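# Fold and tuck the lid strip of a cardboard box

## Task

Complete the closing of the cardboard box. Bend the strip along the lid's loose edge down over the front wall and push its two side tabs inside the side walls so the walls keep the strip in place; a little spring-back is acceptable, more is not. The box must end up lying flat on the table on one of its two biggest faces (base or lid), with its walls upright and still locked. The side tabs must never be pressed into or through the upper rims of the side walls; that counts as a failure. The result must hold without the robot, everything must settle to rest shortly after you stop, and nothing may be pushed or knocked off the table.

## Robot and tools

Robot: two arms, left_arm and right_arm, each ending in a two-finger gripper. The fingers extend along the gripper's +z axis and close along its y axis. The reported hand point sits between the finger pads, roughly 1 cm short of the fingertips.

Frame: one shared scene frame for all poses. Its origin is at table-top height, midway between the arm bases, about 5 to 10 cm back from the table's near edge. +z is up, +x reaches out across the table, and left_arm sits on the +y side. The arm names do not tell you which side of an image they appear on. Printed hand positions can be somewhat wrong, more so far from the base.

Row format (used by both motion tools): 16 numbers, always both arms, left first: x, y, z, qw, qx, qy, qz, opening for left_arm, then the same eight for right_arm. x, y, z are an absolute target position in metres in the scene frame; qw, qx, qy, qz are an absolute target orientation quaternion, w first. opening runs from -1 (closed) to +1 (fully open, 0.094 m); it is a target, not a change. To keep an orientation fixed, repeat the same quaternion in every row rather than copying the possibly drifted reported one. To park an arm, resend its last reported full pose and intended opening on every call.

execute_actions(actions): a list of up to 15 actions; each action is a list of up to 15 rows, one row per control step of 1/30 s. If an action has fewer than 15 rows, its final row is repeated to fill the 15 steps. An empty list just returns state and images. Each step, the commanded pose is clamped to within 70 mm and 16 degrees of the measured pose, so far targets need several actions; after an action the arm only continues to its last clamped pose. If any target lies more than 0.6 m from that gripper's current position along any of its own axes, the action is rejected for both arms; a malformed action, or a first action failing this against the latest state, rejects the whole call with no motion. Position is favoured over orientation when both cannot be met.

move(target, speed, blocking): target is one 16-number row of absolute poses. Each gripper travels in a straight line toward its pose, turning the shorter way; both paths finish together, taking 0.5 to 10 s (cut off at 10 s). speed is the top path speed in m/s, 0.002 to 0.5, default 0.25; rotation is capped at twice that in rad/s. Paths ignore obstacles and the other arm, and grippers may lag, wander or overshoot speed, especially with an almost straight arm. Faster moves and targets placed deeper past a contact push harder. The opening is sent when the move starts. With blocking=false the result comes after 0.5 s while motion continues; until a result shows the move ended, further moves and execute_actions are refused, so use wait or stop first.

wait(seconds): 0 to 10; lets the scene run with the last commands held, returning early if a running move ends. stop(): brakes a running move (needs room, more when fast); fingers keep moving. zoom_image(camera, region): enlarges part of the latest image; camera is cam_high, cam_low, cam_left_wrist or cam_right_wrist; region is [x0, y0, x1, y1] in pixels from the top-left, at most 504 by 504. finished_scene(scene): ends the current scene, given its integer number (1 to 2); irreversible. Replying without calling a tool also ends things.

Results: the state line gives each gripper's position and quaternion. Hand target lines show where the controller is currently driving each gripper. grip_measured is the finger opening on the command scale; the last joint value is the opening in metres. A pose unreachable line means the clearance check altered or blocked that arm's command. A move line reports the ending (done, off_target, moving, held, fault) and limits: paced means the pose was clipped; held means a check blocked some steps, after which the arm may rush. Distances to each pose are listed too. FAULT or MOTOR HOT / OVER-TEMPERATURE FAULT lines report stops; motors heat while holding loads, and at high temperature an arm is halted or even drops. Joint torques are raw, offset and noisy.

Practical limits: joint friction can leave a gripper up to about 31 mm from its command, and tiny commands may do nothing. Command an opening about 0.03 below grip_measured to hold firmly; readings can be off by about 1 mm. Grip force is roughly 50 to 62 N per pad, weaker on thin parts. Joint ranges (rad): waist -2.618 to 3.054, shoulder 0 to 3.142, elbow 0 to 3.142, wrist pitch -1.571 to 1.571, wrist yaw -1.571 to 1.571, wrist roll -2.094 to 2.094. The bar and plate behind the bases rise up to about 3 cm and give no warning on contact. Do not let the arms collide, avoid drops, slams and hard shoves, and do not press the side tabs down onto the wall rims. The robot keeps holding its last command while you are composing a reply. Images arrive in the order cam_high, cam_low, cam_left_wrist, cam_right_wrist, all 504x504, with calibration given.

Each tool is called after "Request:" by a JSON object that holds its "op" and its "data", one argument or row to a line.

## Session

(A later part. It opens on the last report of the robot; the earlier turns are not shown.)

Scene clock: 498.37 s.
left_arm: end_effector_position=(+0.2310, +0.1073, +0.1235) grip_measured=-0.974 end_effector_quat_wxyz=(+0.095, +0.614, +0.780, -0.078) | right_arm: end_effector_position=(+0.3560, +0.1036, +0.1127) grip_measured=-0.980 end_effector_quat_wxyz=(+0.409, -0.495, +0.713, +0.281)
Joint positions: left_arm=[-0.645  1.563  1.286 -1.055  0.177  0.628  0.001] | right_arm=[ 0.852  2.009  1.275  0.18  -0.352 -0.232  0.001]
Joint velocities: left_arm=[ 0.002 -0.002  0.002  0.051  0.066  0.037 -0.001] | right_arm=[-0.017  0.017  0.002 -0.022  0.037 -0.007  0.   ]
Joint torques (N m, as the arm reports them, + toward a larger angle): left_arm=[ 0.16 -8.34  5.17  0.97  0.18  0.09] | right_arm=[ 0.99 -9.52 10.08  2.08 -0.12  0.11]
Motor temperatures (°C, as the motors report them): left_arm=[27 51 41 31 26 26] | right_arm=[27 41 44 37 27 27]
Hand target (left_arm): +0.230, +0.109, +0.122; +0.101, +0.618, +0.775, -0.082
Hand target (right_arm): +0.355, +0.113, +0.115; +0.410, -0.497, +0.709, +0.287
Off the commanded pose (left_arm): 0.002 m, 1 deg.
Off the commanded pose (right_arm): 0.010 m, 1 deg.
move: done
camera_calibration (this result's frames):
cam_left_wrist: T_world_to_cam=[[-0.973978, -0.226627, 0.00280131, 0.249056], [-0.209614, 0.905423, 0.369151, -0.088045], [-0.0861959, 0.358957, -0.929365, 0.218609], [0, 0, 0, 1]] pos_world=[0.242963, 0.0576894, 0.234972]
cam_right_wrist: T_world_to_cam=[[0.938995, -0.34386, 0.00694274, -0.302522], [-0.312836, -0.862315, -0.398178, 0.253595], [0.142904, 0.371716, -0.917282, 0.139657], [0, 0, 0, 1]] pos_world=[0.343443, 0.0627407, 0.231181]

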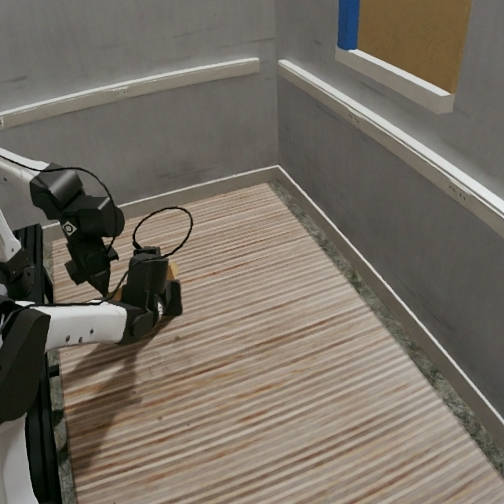

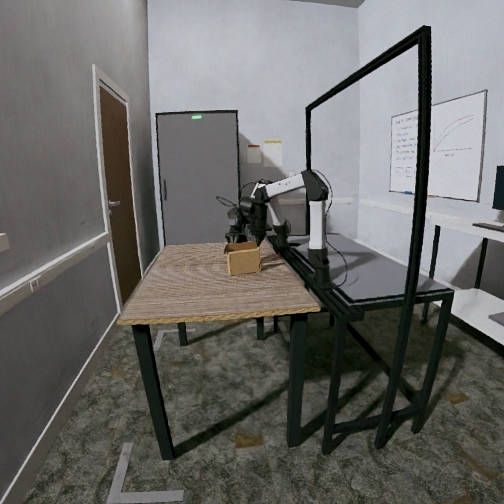

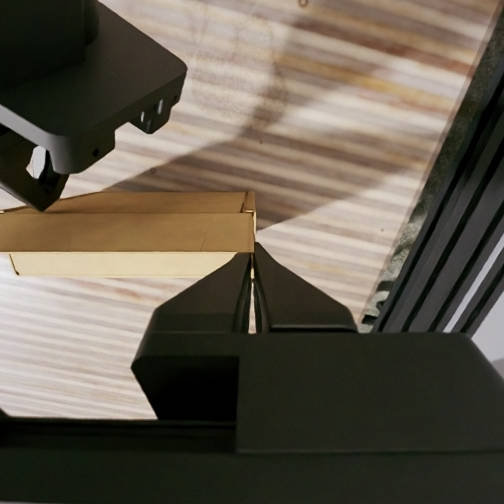

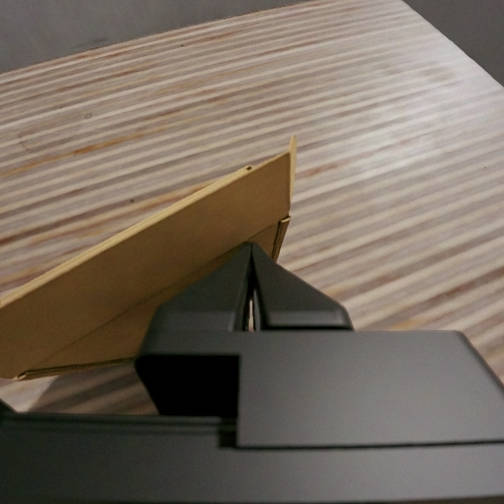

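Request:
{"op": "move", "data": {
  "target": [0.229,0.113,0.117,0.169,0.608,0.764,-0.135,-1, 0.355,0.113,0.115,0.41,-0.497,0.709,0.287,-1],
  "speed": 0.05
}}

Request:
{"op": "move", "data": {
  "target": [0.229,0.113,0.117,0.169,0.608,0.764,-0.135,-1, 0.36,0.06,0.115,0.41,-0.497,0.709,0.287,-1],
  "speed": 0.05
}}

Request:
{"op": "zoom_image", "data": {
  "camera": "cam_low",
  "region": [215,225,275,280]
}}

Request:
{"op": "zoom_image", "data": {
  "camera": "cam_left_wrist",
  "region": [100,150,300,290]
}}

Scene clock: 507.13 s.
left_arm: end_effector_position=(+0.2308, +0.1101, +0.1202) grip_measured=-0.974 end_effector_quat_wxyz=(+0.164, +0.603, +0.769, -0.135) | right_arm: end_effector_position=(+0.3564, +0.1032, +0.1123) grip_measured=-0.980 end_effector_quat_wxyz=(+0.409, -0.495, +0.714, +0.279)
Joint positions: left_arm=[-0.569  1.442  1.101 -0.861  0.312  0.664  0.001] | right_arm=[ 0.852  2.009  1.275  0.179 -0.348 -0.232  0.001]
Joint velocities: left_arm=[-0.007  0.022 -0.017  0.007  0.037  0.051 -0.001] | right_arm=[-0.007 -0.002  0.002  0.037 -0.022 -0.051 -0.001]
Joint torques (N m, as the arm reports them, + toward a larger angle): left_arm=[ 0.22 -7.16  5.33  1.12  0.16  0.12] | right_arm=[ 0.97 -9.51  9.94  2.05 -0.2   0.08]
Motor temperatures (°C, as the motors report them): left_arm=[27 51 40 31 26 26] | right_arm=[27 42 45 38 27 27]
Hand target (left_arm): +0.229, +0.113, +0.118; +0.169, +0.609, +0.763, -0.136
Hand target (right_arm): +0.355, +0.113, +0.115; +0.410, -0.497, +0.709, +0.287
Off the commanded pose (left_arm): 0.005 m, 1 deg.
Off the commanded pose (right_arm): 0.010 m, 1 deg.
move: done
camera_calibration (this result's frames):
cam_left_wrist: T_world_to_cam=[[-0.973639, -0.228036, 0.00513879, 0.249249], [-0.222719, 0.955316, 0.194339, -0.0708777], [-0.0492256, 0.188072, -0.980921, 0.231014], [0, 0, 0, 1]] pos_world=[0.238264, 0.0811012, 0.2391]
cam_right_wrist: T_world_to_cam=[[0.937999, -0.346541, 0.00816228, -0.302538], [-0.31511, -0.862262, -0.396496, 0.253884], [0.14444, 0.369341, -0.918, 0.139203], [0, 0, 0, 1]] pos_world=[0.343675, 0.0626597, 0.230922]

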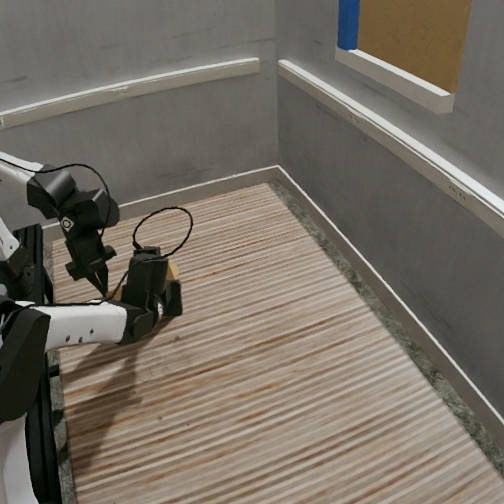

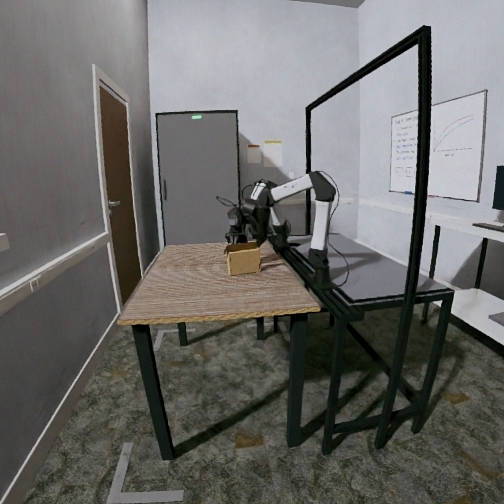

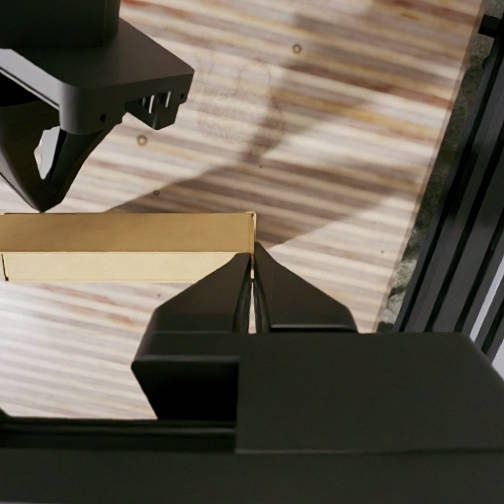

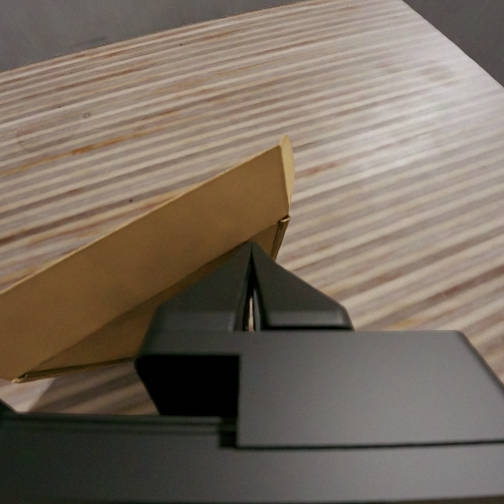

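Scene clock: 508.30 s.
left_arm: end_effector_position=(+0.2312, +0.1085, +0.1200) grip_measured=-0.974 end_effector_quat_wxyz=(+0.168, +0.607, +0.764, -0.138) | right_arm: end_effector_position=(+0.3653, +0.0652, +0.1187) grip_measured=-0.980 end_effector_quat_wxyz=(+0.414, -0.493, +0.710, +0.285)
Joint positions: left_arm=[-0.569  1.442  1.097 -0.85   0.319  0.673  0.001] | right_arm=[ 0.766  1.934  1.183  0.194 -0.429 -0.275  0.001]
Joint velocities: left_arm=[-0.022  0.022 -0.012 -0.007  0.037  0.037  0.   ] | right_arm=[-0.012 -0.007  0.017 -0.051 -0.007 -0.081 -0.   ]
Joint torques (N m, as the arm reports them, + toward a larger angle): left_arm=[ 0.06 -7.13  5.49  1.05  0.14 -0.04] | right_arm=[ -0.62 -11.03   5.79   2.17  -0.21   0.  ]
Motor temperatures (°C, as the motors report them): left_arm=[27 51 40 31 26 26] | right_arm=[27 43 45 38 27 27]
Hand target (left_arm): +0.229, +0.113, +0.117; +0.169, +0.608, +0.764, -0.135
Hand target (right_arm): +0.360, +0.060, +0.115; +0.410, -0.497, +0.709, +0.286
Off the commanded pose (left_arm): 0.006 m, 0 deg.
Off the commanded pose (right_arm): 0.008 m, 1 deg.
move: done
camera_calibration (this result's frames):
cam_left_wrist: T_world_to_cam=[[-0.975946, -0.218009, 0.00142655, 0.249208], [-0.213975, 0.959101, 0.185313, -0.0705612], [-0.041768, 0.18055, -0.982678, 0.230423], [0, 0, 0, 1]] pos_world=[0.23774, 0.0804019, 0.239152]
cam_right_wrist: T_world_to_cam=[[0.939098, -0.343589, 0.00645076, -0.324517], [-0.310692, -0.856906, -0.411317, 0.226254], [0.146852, 0.384263, -0.911469, 0.155195], [0, 0, 0, 1]] pos_world=[0.352258, 0.0227423, 0.236611]

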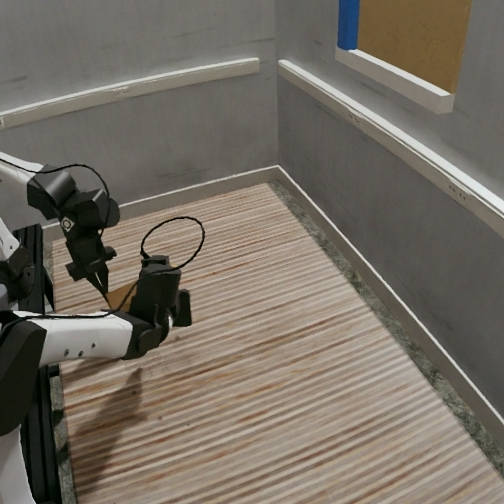

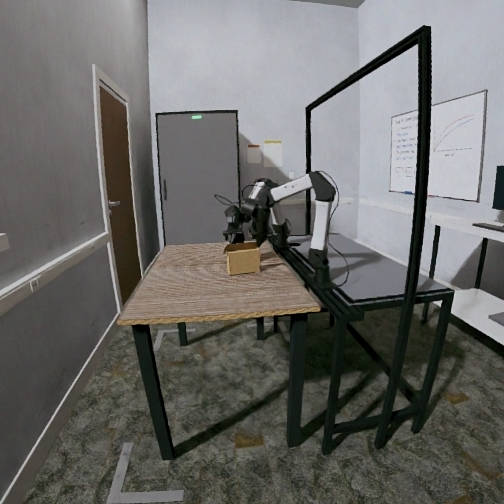

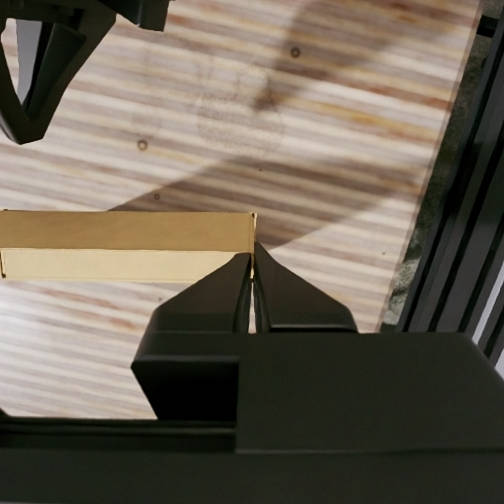

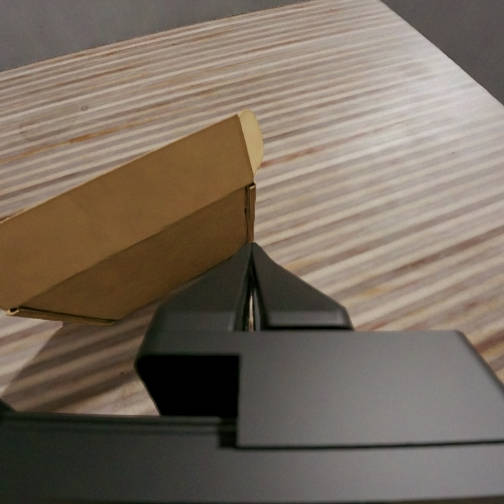

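Region (215, 225, 275, 280) of cam_low's 504x504 image, scaled by 8.400, with more detail than that image has; it fills the top 462 rows of this view, and the rest is white.

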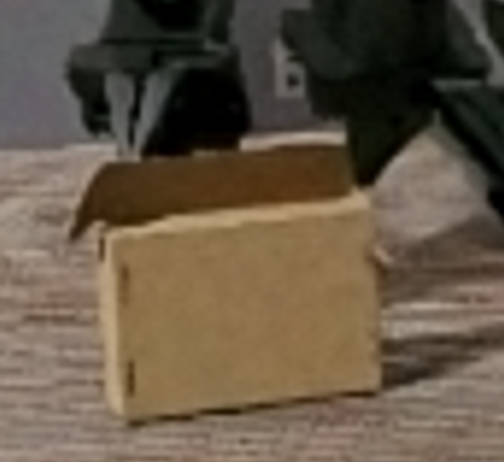

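Region (100, 150, 300, 290) of cam_left_wrist's 504x504 image, scaled by 2.520, with more detail than that image has; it fills the top 353 rows of this view, and the rest is white.

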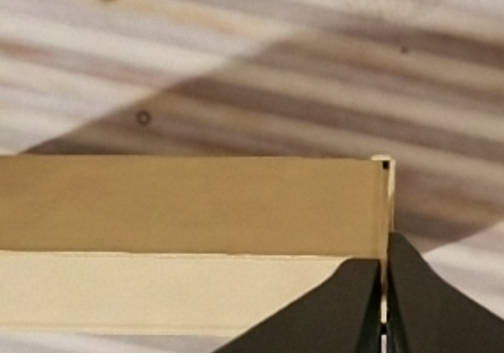

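Request:
{"op": "move", "data": {
  "target": [0.229,0.113,0.117,0.169,0.608,0.764,-0.135,-1, 0.42,0.09,0.135,0.293,-0.594,0.708,0.246,-1],
  "speed": 0.1
}}

Request:
{"op": "move", "data": {
  "target": [0.229,0.113,0.117,0.169,0.608,0.764,-0.135,-1, 0.414,0.146,0.135,0.293,-0.594,0.708,0.246,-1],
  "speed": 0.05
}}

Request:
{"op": "zoom_image", "data": {
  "camera": "cam_low",
  "region": [205,220,275,280]
}}

Scene clock: 521.63 s.
left_arm: end_effector_position=(+0.2313, +0.1084, +0.1201) grip_measured=-0.974 end_effector_quat_wxyz=(+0.169, +0.607, +0.764, -0.138) | right_arm: end_effector_position=(+0.4168, +0.0897, +0.1352) grip_measured=-0.980 end_effector_quat_wxyz=(+0.295, -0.592, +0.709, +0.245)
Joint positions: left_arm=[-0.569  1.442  1.097 -0.85   0.319  0.674  0.001] | right_arm=[ 0.726  2.268  2.007 -0.644 -0.483 -0.561  0.001]
Joint velocities: left_arm=[-0.027 -0.007 -0.002 -0.051  0.007 -0.037 -0.001] | right_arm=[ 0.002 -0.012  0.007  0.022  0.007 -0.051  0.   ]
Joint torques (N m, as the arm reports them, + toward a larger angle): left_arm=[ 0.05 -7.13  5.55  1.08  0.14 -0.01] | right_arm=[ -0.83 -11.59   9.92   1.47  -0.36  -0.07]
Motor temperatures (°C, as the motors report them): left_arm=[27 50 40 32 26 26] | right_arm=[27 45 44 39 27 27]
Hand target (left_arm): +0.229, +0.113, +0.117; +0.169, +0.608, +0.764, -0.135
Hand target (right_arm): +0.420, +0.089, +0.134; +0.294, -0.593, +0.708, +0.247
Off the commanded pose (left_arm): 0.006 m, 0 deg.
Off the commanded pose (right_arm): 0.003 m, 0 deg.
move: done
camera_calibration (this result's frames):
cam_left_wrist: T_world_to_cam=[[-0.976054, -0.217528, 0.00101748, 0.249293], [-0.213609, 0.959334, 0.184523, -0.0704288], [-0.041115, 0.179887, -0.982828, 0.230468], [0, 0, 0, 1]] pos_world=[0.237755, 0.0803347, 0.239252]
cam_right_wrist: T_world_to_cam=[[0.985309, -0.170763, 0.0023692, -0.39883], [-0.168272, -0.973121, -0.157224, 0.186768], [0.0291535, 0.154516, -0.98756, 0.233132], [0, 0, 0, 1]] pos_world=[0.417603, 0.0776203, 0.260541]

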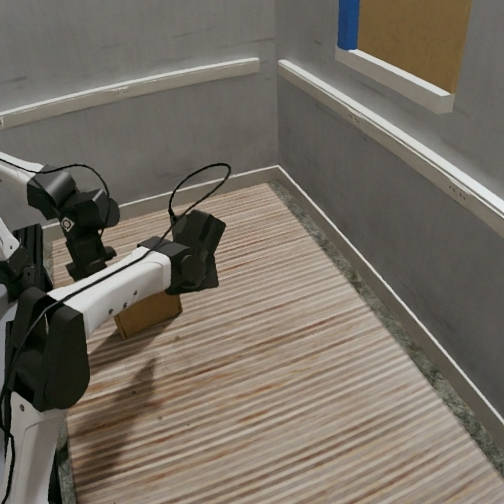

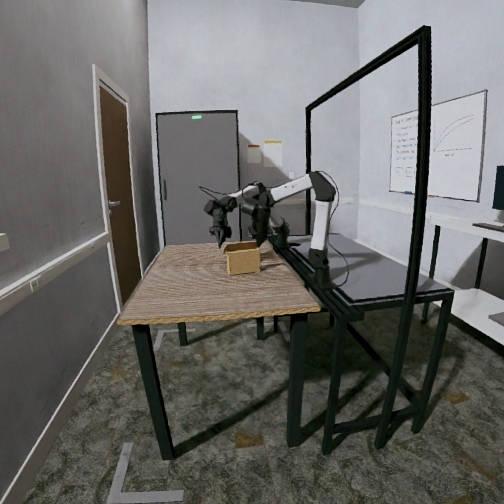

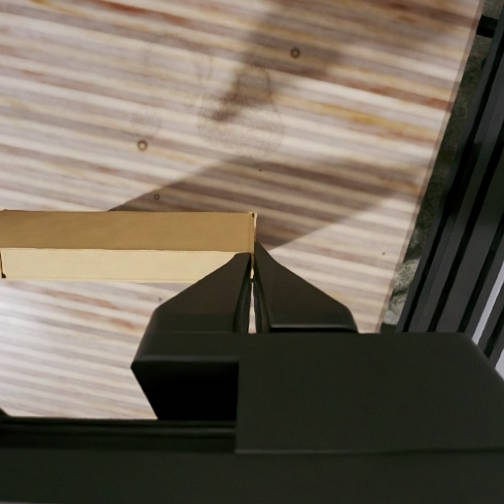

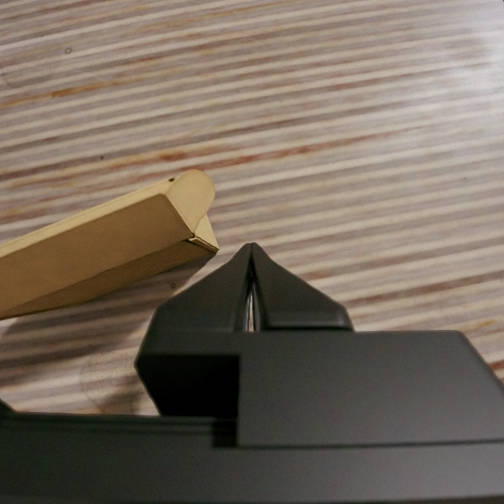

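Scene clock: 523.17 s.
left_arm: end_effector_position=(+0.2313, +0.1083, +0.1201) grip_measured=-0.974 end_effector_quat_wxyz=(+0.169, +0.607, +0.764, -0.138) | right_arm: end_effector_position=(+0.4145, +0.1430, +0.1384) grip_measured=-0.980 end_effector_quat_wxyz=(+0.298, -0.595, +0.704, +0.248)
Joint positions: left_arm=[-0.569  1.442  1.097 -0.85   0.32   0.674  0.001] | right_arm=[ 0.807  2.437  2.304 -0.734 -0.442 -0.498  0.001]
Joint velocities: left_arm=[ 0.002 -0.007  0.007 -0.007  0.022 -0.022  0.   ] | right_arm=[-0.002  0.007  0.007 -0.022  0.051 -0.037 -0.   ]
Joint torques (N m, as the arm reports them, + toward a larger angle): left_arm=[ 0.08 -7.15  5.52  1.09  0.15 -0.01] | right_arm=[  0.29 -12.8    9.93   1.53  -0.23   0.08]
Motor temperatures (°C, as the motors report them): left_arm=[27 49 39 32 26 26] | right_arm=[27 45 44 38 27 27]
Hand target (left_arm): +0.229, +0.113, +0.117; +0.169, +0.608, +0.764, -0.135
Hand target (right_arm): +0.414, +0.146, +0.135; +0.293, -0.593, +0.708, +0.247
Off the commanded pose (left_arm): 0.006 m, 0 deg.
Off the commanded pose (right_arm): 0.005 m, 1 deg.
move: done
camera_calibration (this result's frames):
cam_left_wrist: T_world_to_cam=[[-0.976081, -0.217405, 0.00128546, 0.249203], [-0.21345, 0.959415, 0.184286, -0.0704124], [-0.041298, 0.179604, -0.982872, 0.23057], [0, 0, 0, 1]] pos_world=[0.237735, 0.0803213, 0.239277]
cam_right_wrist: T_world_to_cam=[[0.986975, -0.160794, 0.00503593, -0.38992], [-0.157706, -0.973249, -0.167078, 0.235717], [0.0317664, 0.164107, -0.985931, 0.225486], [0, 0, 0, 1]] pos_world=[0.414852, 0.129711, 0.263661]

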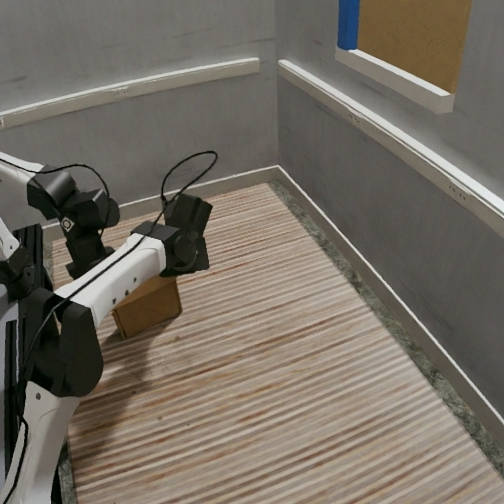

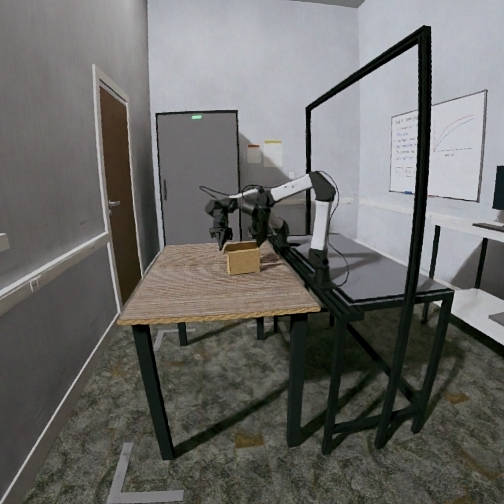

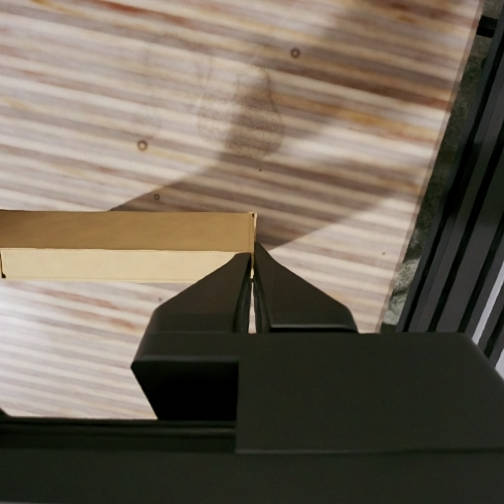

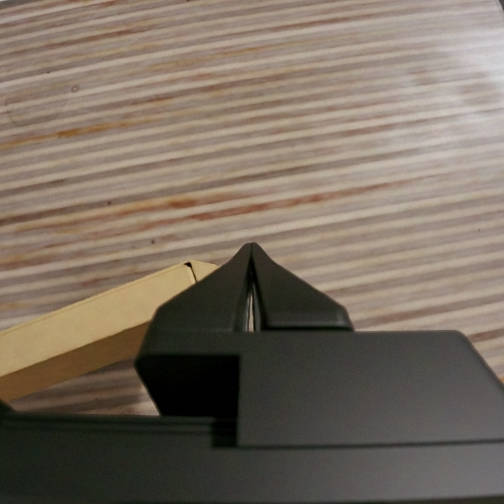

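Region (205, 220, 275, 280) of cam_low's 504x504 image, scaled by 7.200, with more detail than that image has; it fills the top 432 rows of this view, and the rest is white.

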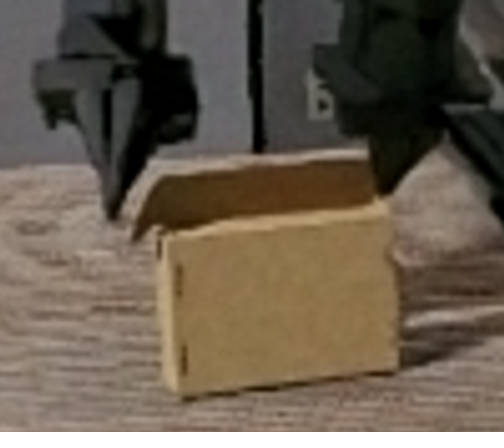

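Request:
{"op": "move", "data": {
  "target": [0.229,0.113,0.117,0.169,0.608,0.764,-0.135,-1, 0.43,-0.08,0.15,0.293,-0.594,0.708,0.246,-1],
  "speed": 0.15
}}

Request:
{"op": "move", "data": {
  "target": [0.235,0.095,0.121,0.105,0.854,0.4735,-0.189,-1, 0.43,-0.08,0.15,0.293,-0.594,0.708,0.246,-1],
  "speed": 0.1
}}

Request:
{"op": "zoom_image", "data": {
  "camera": "cam_low",
  "region": [205,220,275,280]
}}

Scene clock: 532.07 s.
left_arm: end_effector_position=(+0.2313, +0.1083, +0.1201) grip_measured=-0.974 end_effector_quat_wxyz=(+0.169, +0.607, +0.764, -0.138) | right_arm: end_effector_position=(+0.4402, -0.0799, +0.1545) grip_measured=-0.980 end_effector_quat_wxyz=(+0.304, -0.593, +0.708, +0.234)
Joint positions: left_arm=[-0.569  1.442  1.097 -0.85   0.32   0.674  0.001] | right_arm=[ 0.378  2.024  1.723 -0.772 -0.657 -0.909  0.001]
Joint velocities: left_arm=[-0.012 -0.002  0.012  0.037 -0.007 -0.066  0.   ] | right_arm=[-0.027 -0.007 -0.012 -0.066  0.022 -0.037 -0.001]
Joint torques (N m, as the arm reports them, + toward a larger angle): left_arm=[ 0.05 -7.17  5.5   1.09  0.14 -0.01] | right_arm=[  0.02 -11.8    5.82   1.21  -0.45   0.01]
Motor temperatures (°C, as the motors report them): left_arm=[27 49 39 32 26 26] | right_arm=[27 48 44 38 27 27]
Hand target (left_arm): +0.229, +0.113, +0.117; +0.169, +0.608, +0.764, -0.135
Hand target (right_arm): +0.430, -0.081, +0.150; +0.293, -0.595, +0.708, +0.242
Off the commanded pose (left_arm): 0.006 m, 0 deg.
Off the commanded pose (right_arm): 0.011 m, 2 deg.
move: off_target (right_arm)
camera_calibration (this result's frames):
cam_left_wrist: T_world_to_cam=[[-0.976081, -0.217405, 0.00128546, 0.249203], [-0.21345, 0.959415, 0.184286, -0.0704124], [-0.041298, 0.179604, -0.982872, 0.23057], [0, 0, 0, 1]] pos_world=[0.237735, 0.0803213, 0.239277]
cam_right_wrist: T_world_to_cam=[[0.98325, -0.179845, 0.0295871, -0.454894], [-0.173119, -0.972307, -0.156999, 0.0308307], [0.0570032, 0.149247, -0.987155, 0.265002], [0, 0, 0, 1]] pos_world=[0.437506, -0.0913843, 0.279898]

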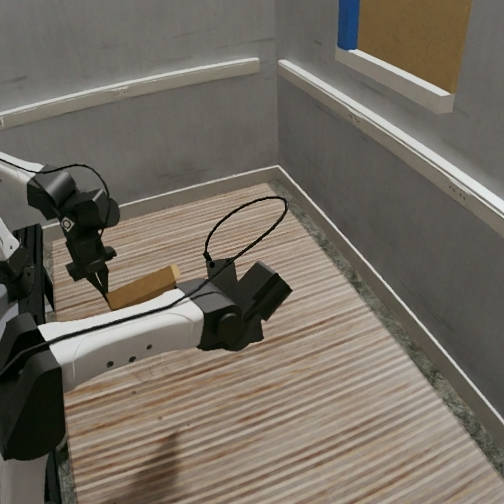

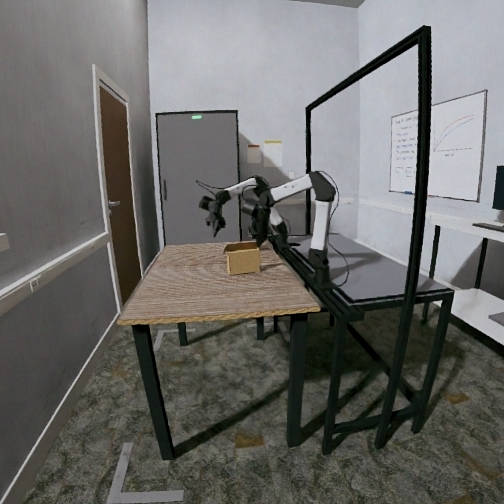

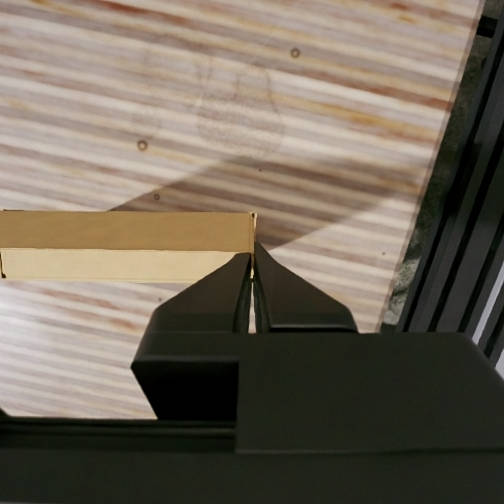

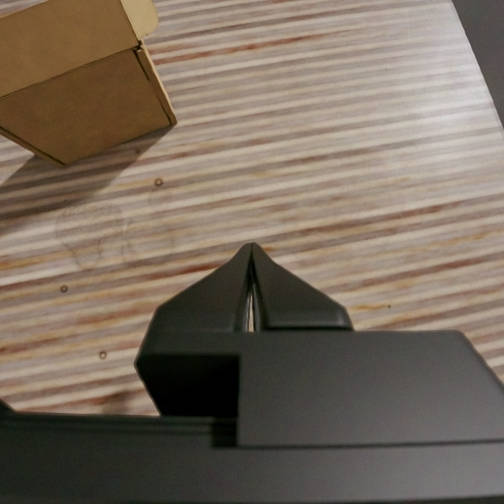

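Scene clock: 536.37 s.
left_arm: end_effector_position=(+0.2347, +0.0948, +0.1207) grip_measured=-0.975 end_effector_quat_wxyz=(+0.109, +0.854, +0.476, -0.180) | right_arm: end_effector_position=(+0.4391, -0.0792, +0.1550) grip_measured=-0.980 end_effector_quat_wxyz=(+0.304, -0.593, +0.707, +0.238)
Joint positions: left_arm=[-0.533  1.743  1.44  -1.202  0.454  1.546  0.001] | right_arm=[ 0.378  2.024  1.723 -0.774 -0.665 -0.909  0.001]
Joint velocities: left_arm=[-0.007 -0.017 -0.017 -0.007 -0.007 -0.007 -0.001] | right_arm=[-0.002  0.002  0.007  0.037 -0.007  0.007 -0.   ]
Joint torques (N m, as the arm reports them, + toward a larger angle): left_arm=[ 0.22 -7.01  8.12  0.21  0.38 -0.05] | right_arm=[  0.06 -11.52   6.25   1.18  -0.45   0.01]
Motor temperatures (°C, as the motors report them): left_arm=[27 48 40 32 26 26] | right_arm=[27 48 44 37 27 27]
Hand target (left_arm): +0.236, +0.095, +0.121; +0.105, +0.853, +0.475, -0.188
Hand target (right_arm): +0.430, -0.080, +0.150; +0.293, -0.594, +0.708, +0.246
Off the commanded pose (left_arm): 0.000 m, 1 deg.
Off the commanded pose (right_arm): 0.010 m, 2 deg.
move: done
camera_calibration (this result's frames):
cam_left_wrist: T_world_to_cam=[[-0.84769, 0.530114, -0.020015, 0.151198], [0.516219, 0.83299, 0.199112, -0.217877], [0.122224, 0.158453, -0.979772, 0.197008], [0, 0, 0, 1]] pos_world=[0.216562, 0.070121, 0.239431]
cam_right_wrist: T_world_to_cam=[[0.983987, -0.176572, 0.0243257, -0.452964], [-0.170419, -0.971994, -0.161818, 0.031022], [0.052217, 0.155082, -0.986521, 0.267906], [0, 0, 0, 1]] pos_world=[0.437008, -0.0913747, 0.280333]

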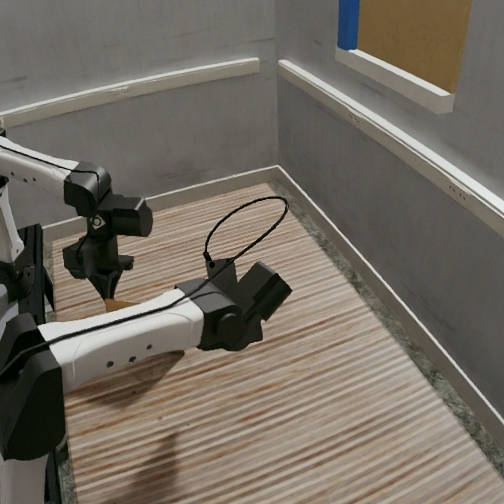

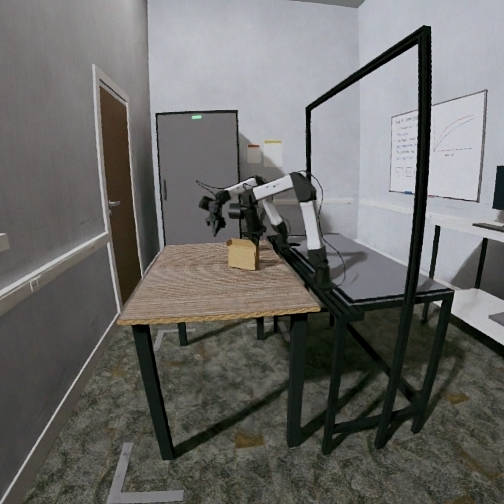

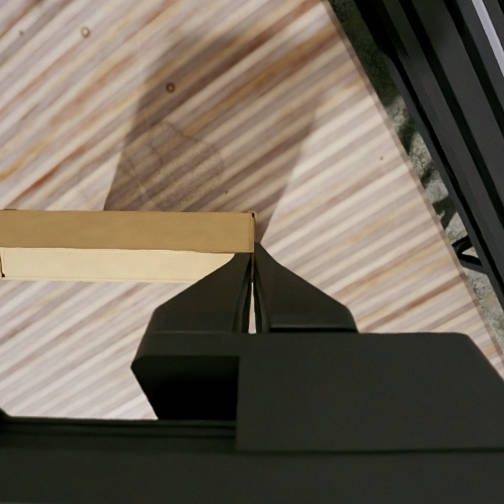

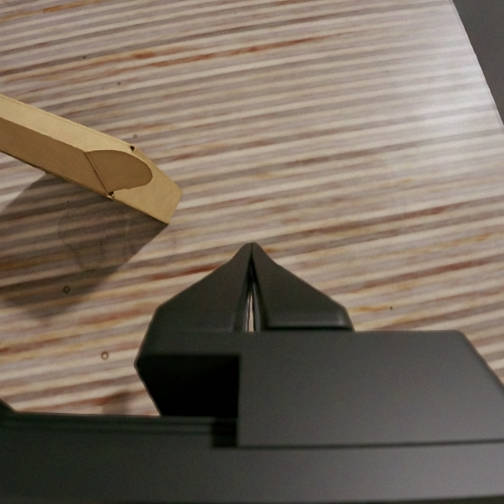

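Region (205, 220, 275, 280) of cam_low's 504x504 image, scaled by 7.200, with more detail than that image has; it fills the top 432 rows of this view, and the rest is white.

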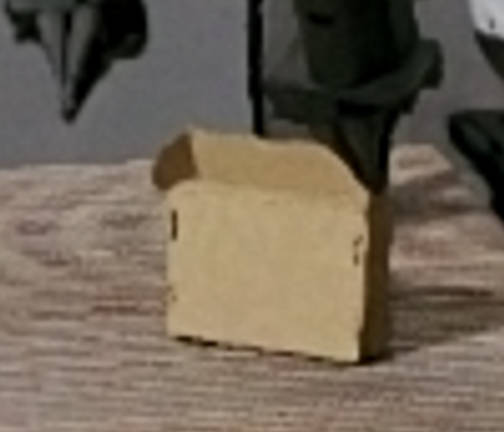

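Request:
{"op": "move", "data": {
  "target": [0.235,0.095,0.121,0.105,0.854,0.4735,-0.189,-1, 0.392,-0.020,0.133,0.233,-0.733,0.563,0.304,-1],
  "speed": 0.1
}}

Request:
{"op": "zoom_image", "data": {
  "camera": "cam_low",
  "region": [205,220,275,280]
}}

Scene clock: 544.00 s.
left_arm: end_effector_position=(+0.2342, +0.0950, +0.1206) grip_measured=-0.975 end_effector_quat_wxyz=(+0.109, +0.855, +0.473, -0.181) | right_arm: end_effector_position=(+0.3929, -0.0234, +0.1316) grip_measured=-0.980 end_effector_quat_wxyz=(-0.236, +0.728, -0.569, -0.300)
Joint positions: left_arm=[-0.533  1.743  1.44  -1.204  0.454  1.552  0.001] | right_arm=[ 0.494  2.243  2.008 -1.125 -0.765 -1.303  0.001]
Joint velocities: left_arm=[-0.007  0.002 -0.002  0.007  0.037 -0.051  0.   ] | right_arm=[ 0.007 -0.012  0.007 -0.022 -0.066 -0.022 -0.001]
Joint torques (N m, as the arm reports them, + toward a larger angle): left_arm=[ 0.19 -7.04  7.87  0.18  0.37 -0.02] | right_arm=[  0.24 -10.78   9.26   0.68  -0.61  -0.03]
Motor temperatures (°C, as the motors report them): left_arm=[27 48 40 31 27 26] | right_arm=[27 49 44 36 27 27]
Hand target (left_arm): +0.235, +0.095, +0.121; +0.105, +0.854, +0.474, -0.189
Hand target (right_arm): +0.392, -0.019, +0.131; -0.235, +0.731, -0.563, -0.305
Off the commanded pose (left_arm): 0.001 m, 1 deg.
Off the commanded pose (right_arm): 0.004 m, 1 deg.
move: done
camera_calibration (this result's frames):
cam_left_wrist: T_world_to_cam=[[-0.844394, 0.535342, -0.0201702, 0.149423], [0.521361, 0.829836, 0.198884, -0.218688], [0.123209, 0.15742, -0.979815, 0.196798], [0, 0, 0, 1]] pos_world=[0.21594, 0.070503, 0.239333]
cam_right_wrist: T_world_to_cam=[[0.968447, 0.249214, 0.001547, -0.37794], [0.246515, -0.957009, -0.152851, -0.0910853], [-0.0366121, 0.148409, -0.988248, 0.273604], [0, 0, 0, 1]] pos_world=[0.398486, -0.0335871, 0.257051]

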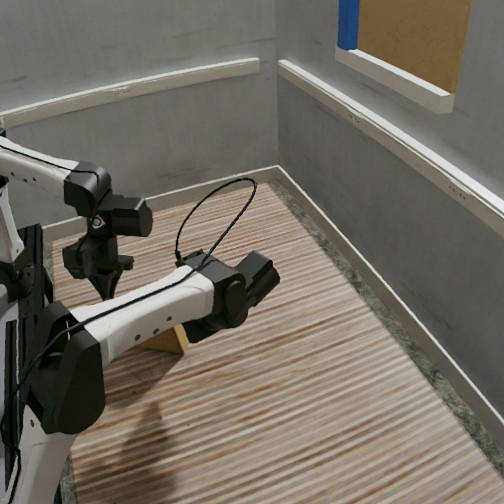

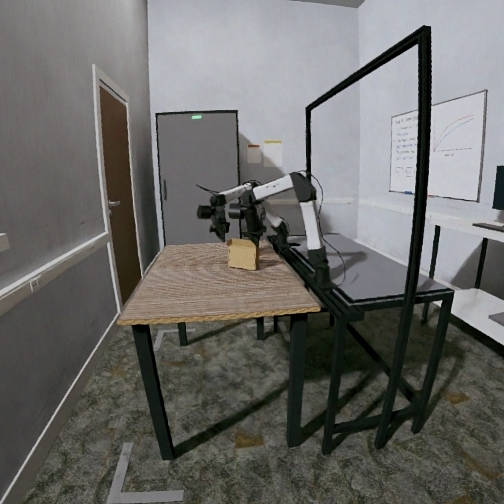

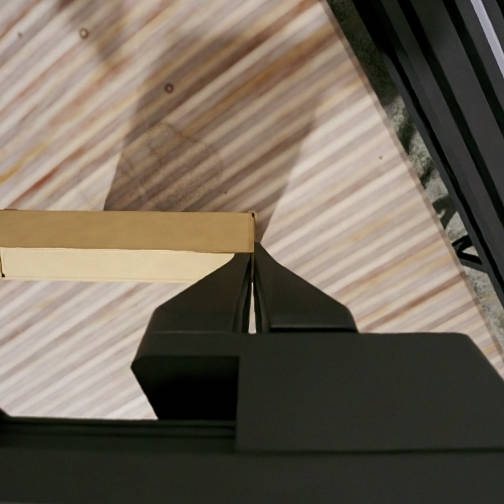

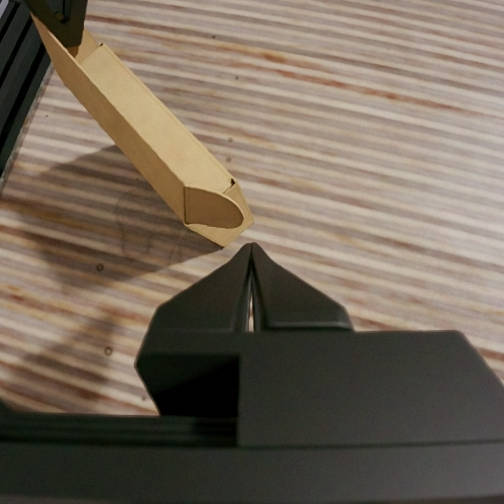

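Region (205, 220, 275, 280) of cam_low's 504x504 image, scaled by 7.200, with more detail than that image has; it fills the top 432 rows of this view, and the rest is white.

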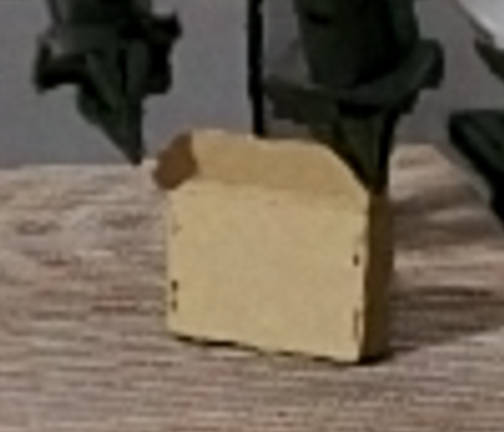

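Request:
{"op": "move", "data": {
  "target": [0.232,0.0905,0.124,0.0507,0.870,0.482,-0.0914,-1, 0.367,0.0,0.129,0.233,-0.733,0.563,0.304,-1],
  "speed": 0.04
}}

Request:
{"op": "zoom_image", "data": {
  "camera": "cam_right_wrist",
  "region": [150,150,330,300]
}}

Request:
{"op": "zoom_image", "data": {
  "camera": "cam_low",
  "region": [205,220,275,280]
}}

Scene clock: 551.20 s.
left_arm: end_effector_position=(+0.2285, +0.0903, +0.1235) grip_measured=-0.975 end_effector_quat_wxyz=(+0.058, +0.871, +0.478, -0.098) | right_arm: end_effector_position=(+0.3760, +0.0012, +0.1336) grip_measured=-0.980 end_effector_quat_wxyz=(-0.245, +0.734, -0.558, -0.301)
Joint positions: left_arm=[-0.652  1.743  1.498 -1.247  0.25   1.44   0.001] | right_arm=[ 0.556  2.197  1.928 -1.023 -0.763 -1.24   0.001]
Joint velocities: left_arm=[-0.017 -0.017  0.002 -0.081 -0.037 -0.037  0.   ] | right_arm=[-0.017 -0.022 -0.002 -0.051 -0.022 -0.007  0.   ]
Joint torques (N m, as the arm reports them, + toward a larger angle): left_arm=[-0.63 -7.17  8.19  0.33  0.04 -0.23] | right_arm=[  0.68 -12.96   5.04   0.83  -0.38   0.17]
Motor temperatures (°C, as the motors report them): left_arm=[27 48 41 31 27 26] | right_arm=[27 50 44 36 27 27]
Hand target (left_arm): +0.232, +0.090, +0.123; +0.051, +0.870, +0.482, -0.091
Hand target (right_arm): +0.367, +0.001, +0.129; -0.233, +0.733, -0.562, -0.305
Off the commanded pose (left_arm): 0.004 m, 1 deg.
Off the commanded pose (right_arm): 0.010 m, 2 deg.
move: done
camera_calibration (this result's frames):
cam_left_wrist: T_world_to_cam=[[-0.839425, 0.543394, -0.00940836, 0.143998], [0.498201, 0.776297, 0.386211, -0.225386], [0.217169, 0.319508, -0.922362, 0.157916], [0, 0, 0, 1]] pos_world=[0.198868, 0.0462636, 0.234057]
cam_right_wrist: T_world_to_cam=[[0.963755, 0.265718, 0.0238775, -0.36902], [0.265912, -0.949483, -0.166651, -0.0685494], [-0.0216108, 0.16696, -0.985727, 0.265304], [0, 0, 0, 1]] pos_world=[0.379606, -0.0113264, 0.258905]

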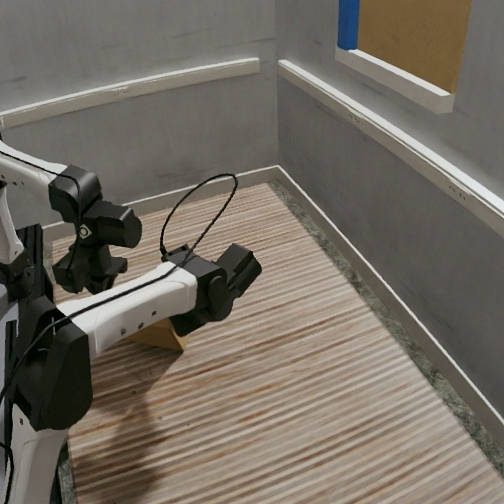

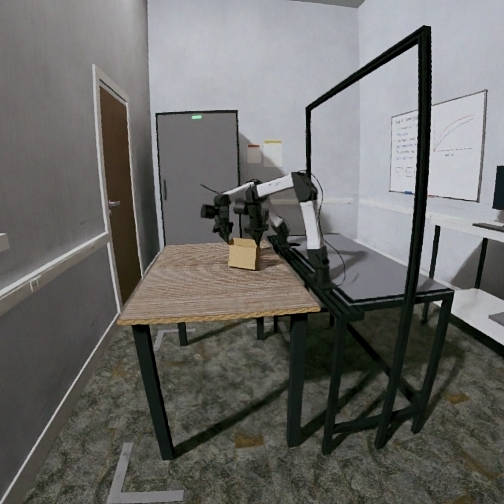

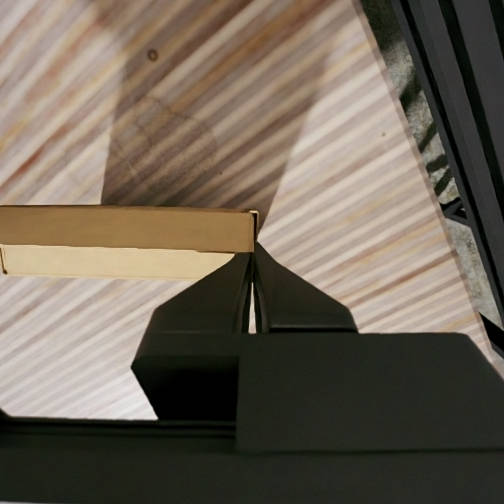

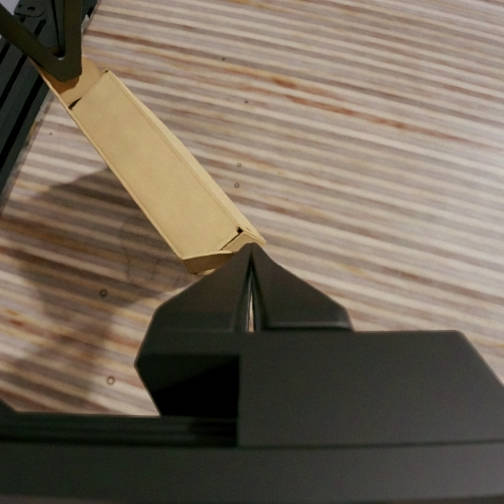

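Region (150, 150, 330, 300) of cam_right_wrist's 504x504 image, scaled by 2.800, with more detail than that image has.

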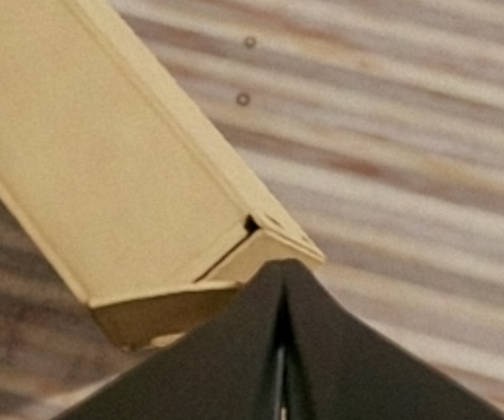

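Region (205, 220, 275, 280) of cam_low's 504x504 image, scaled by 7.200, with more detail than that image has; it fills the top 432 rows of this view, and the rest is white.

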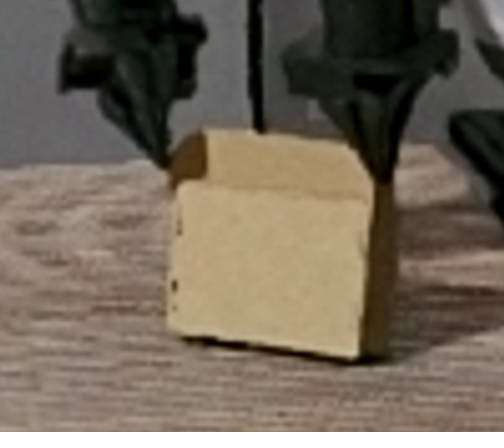

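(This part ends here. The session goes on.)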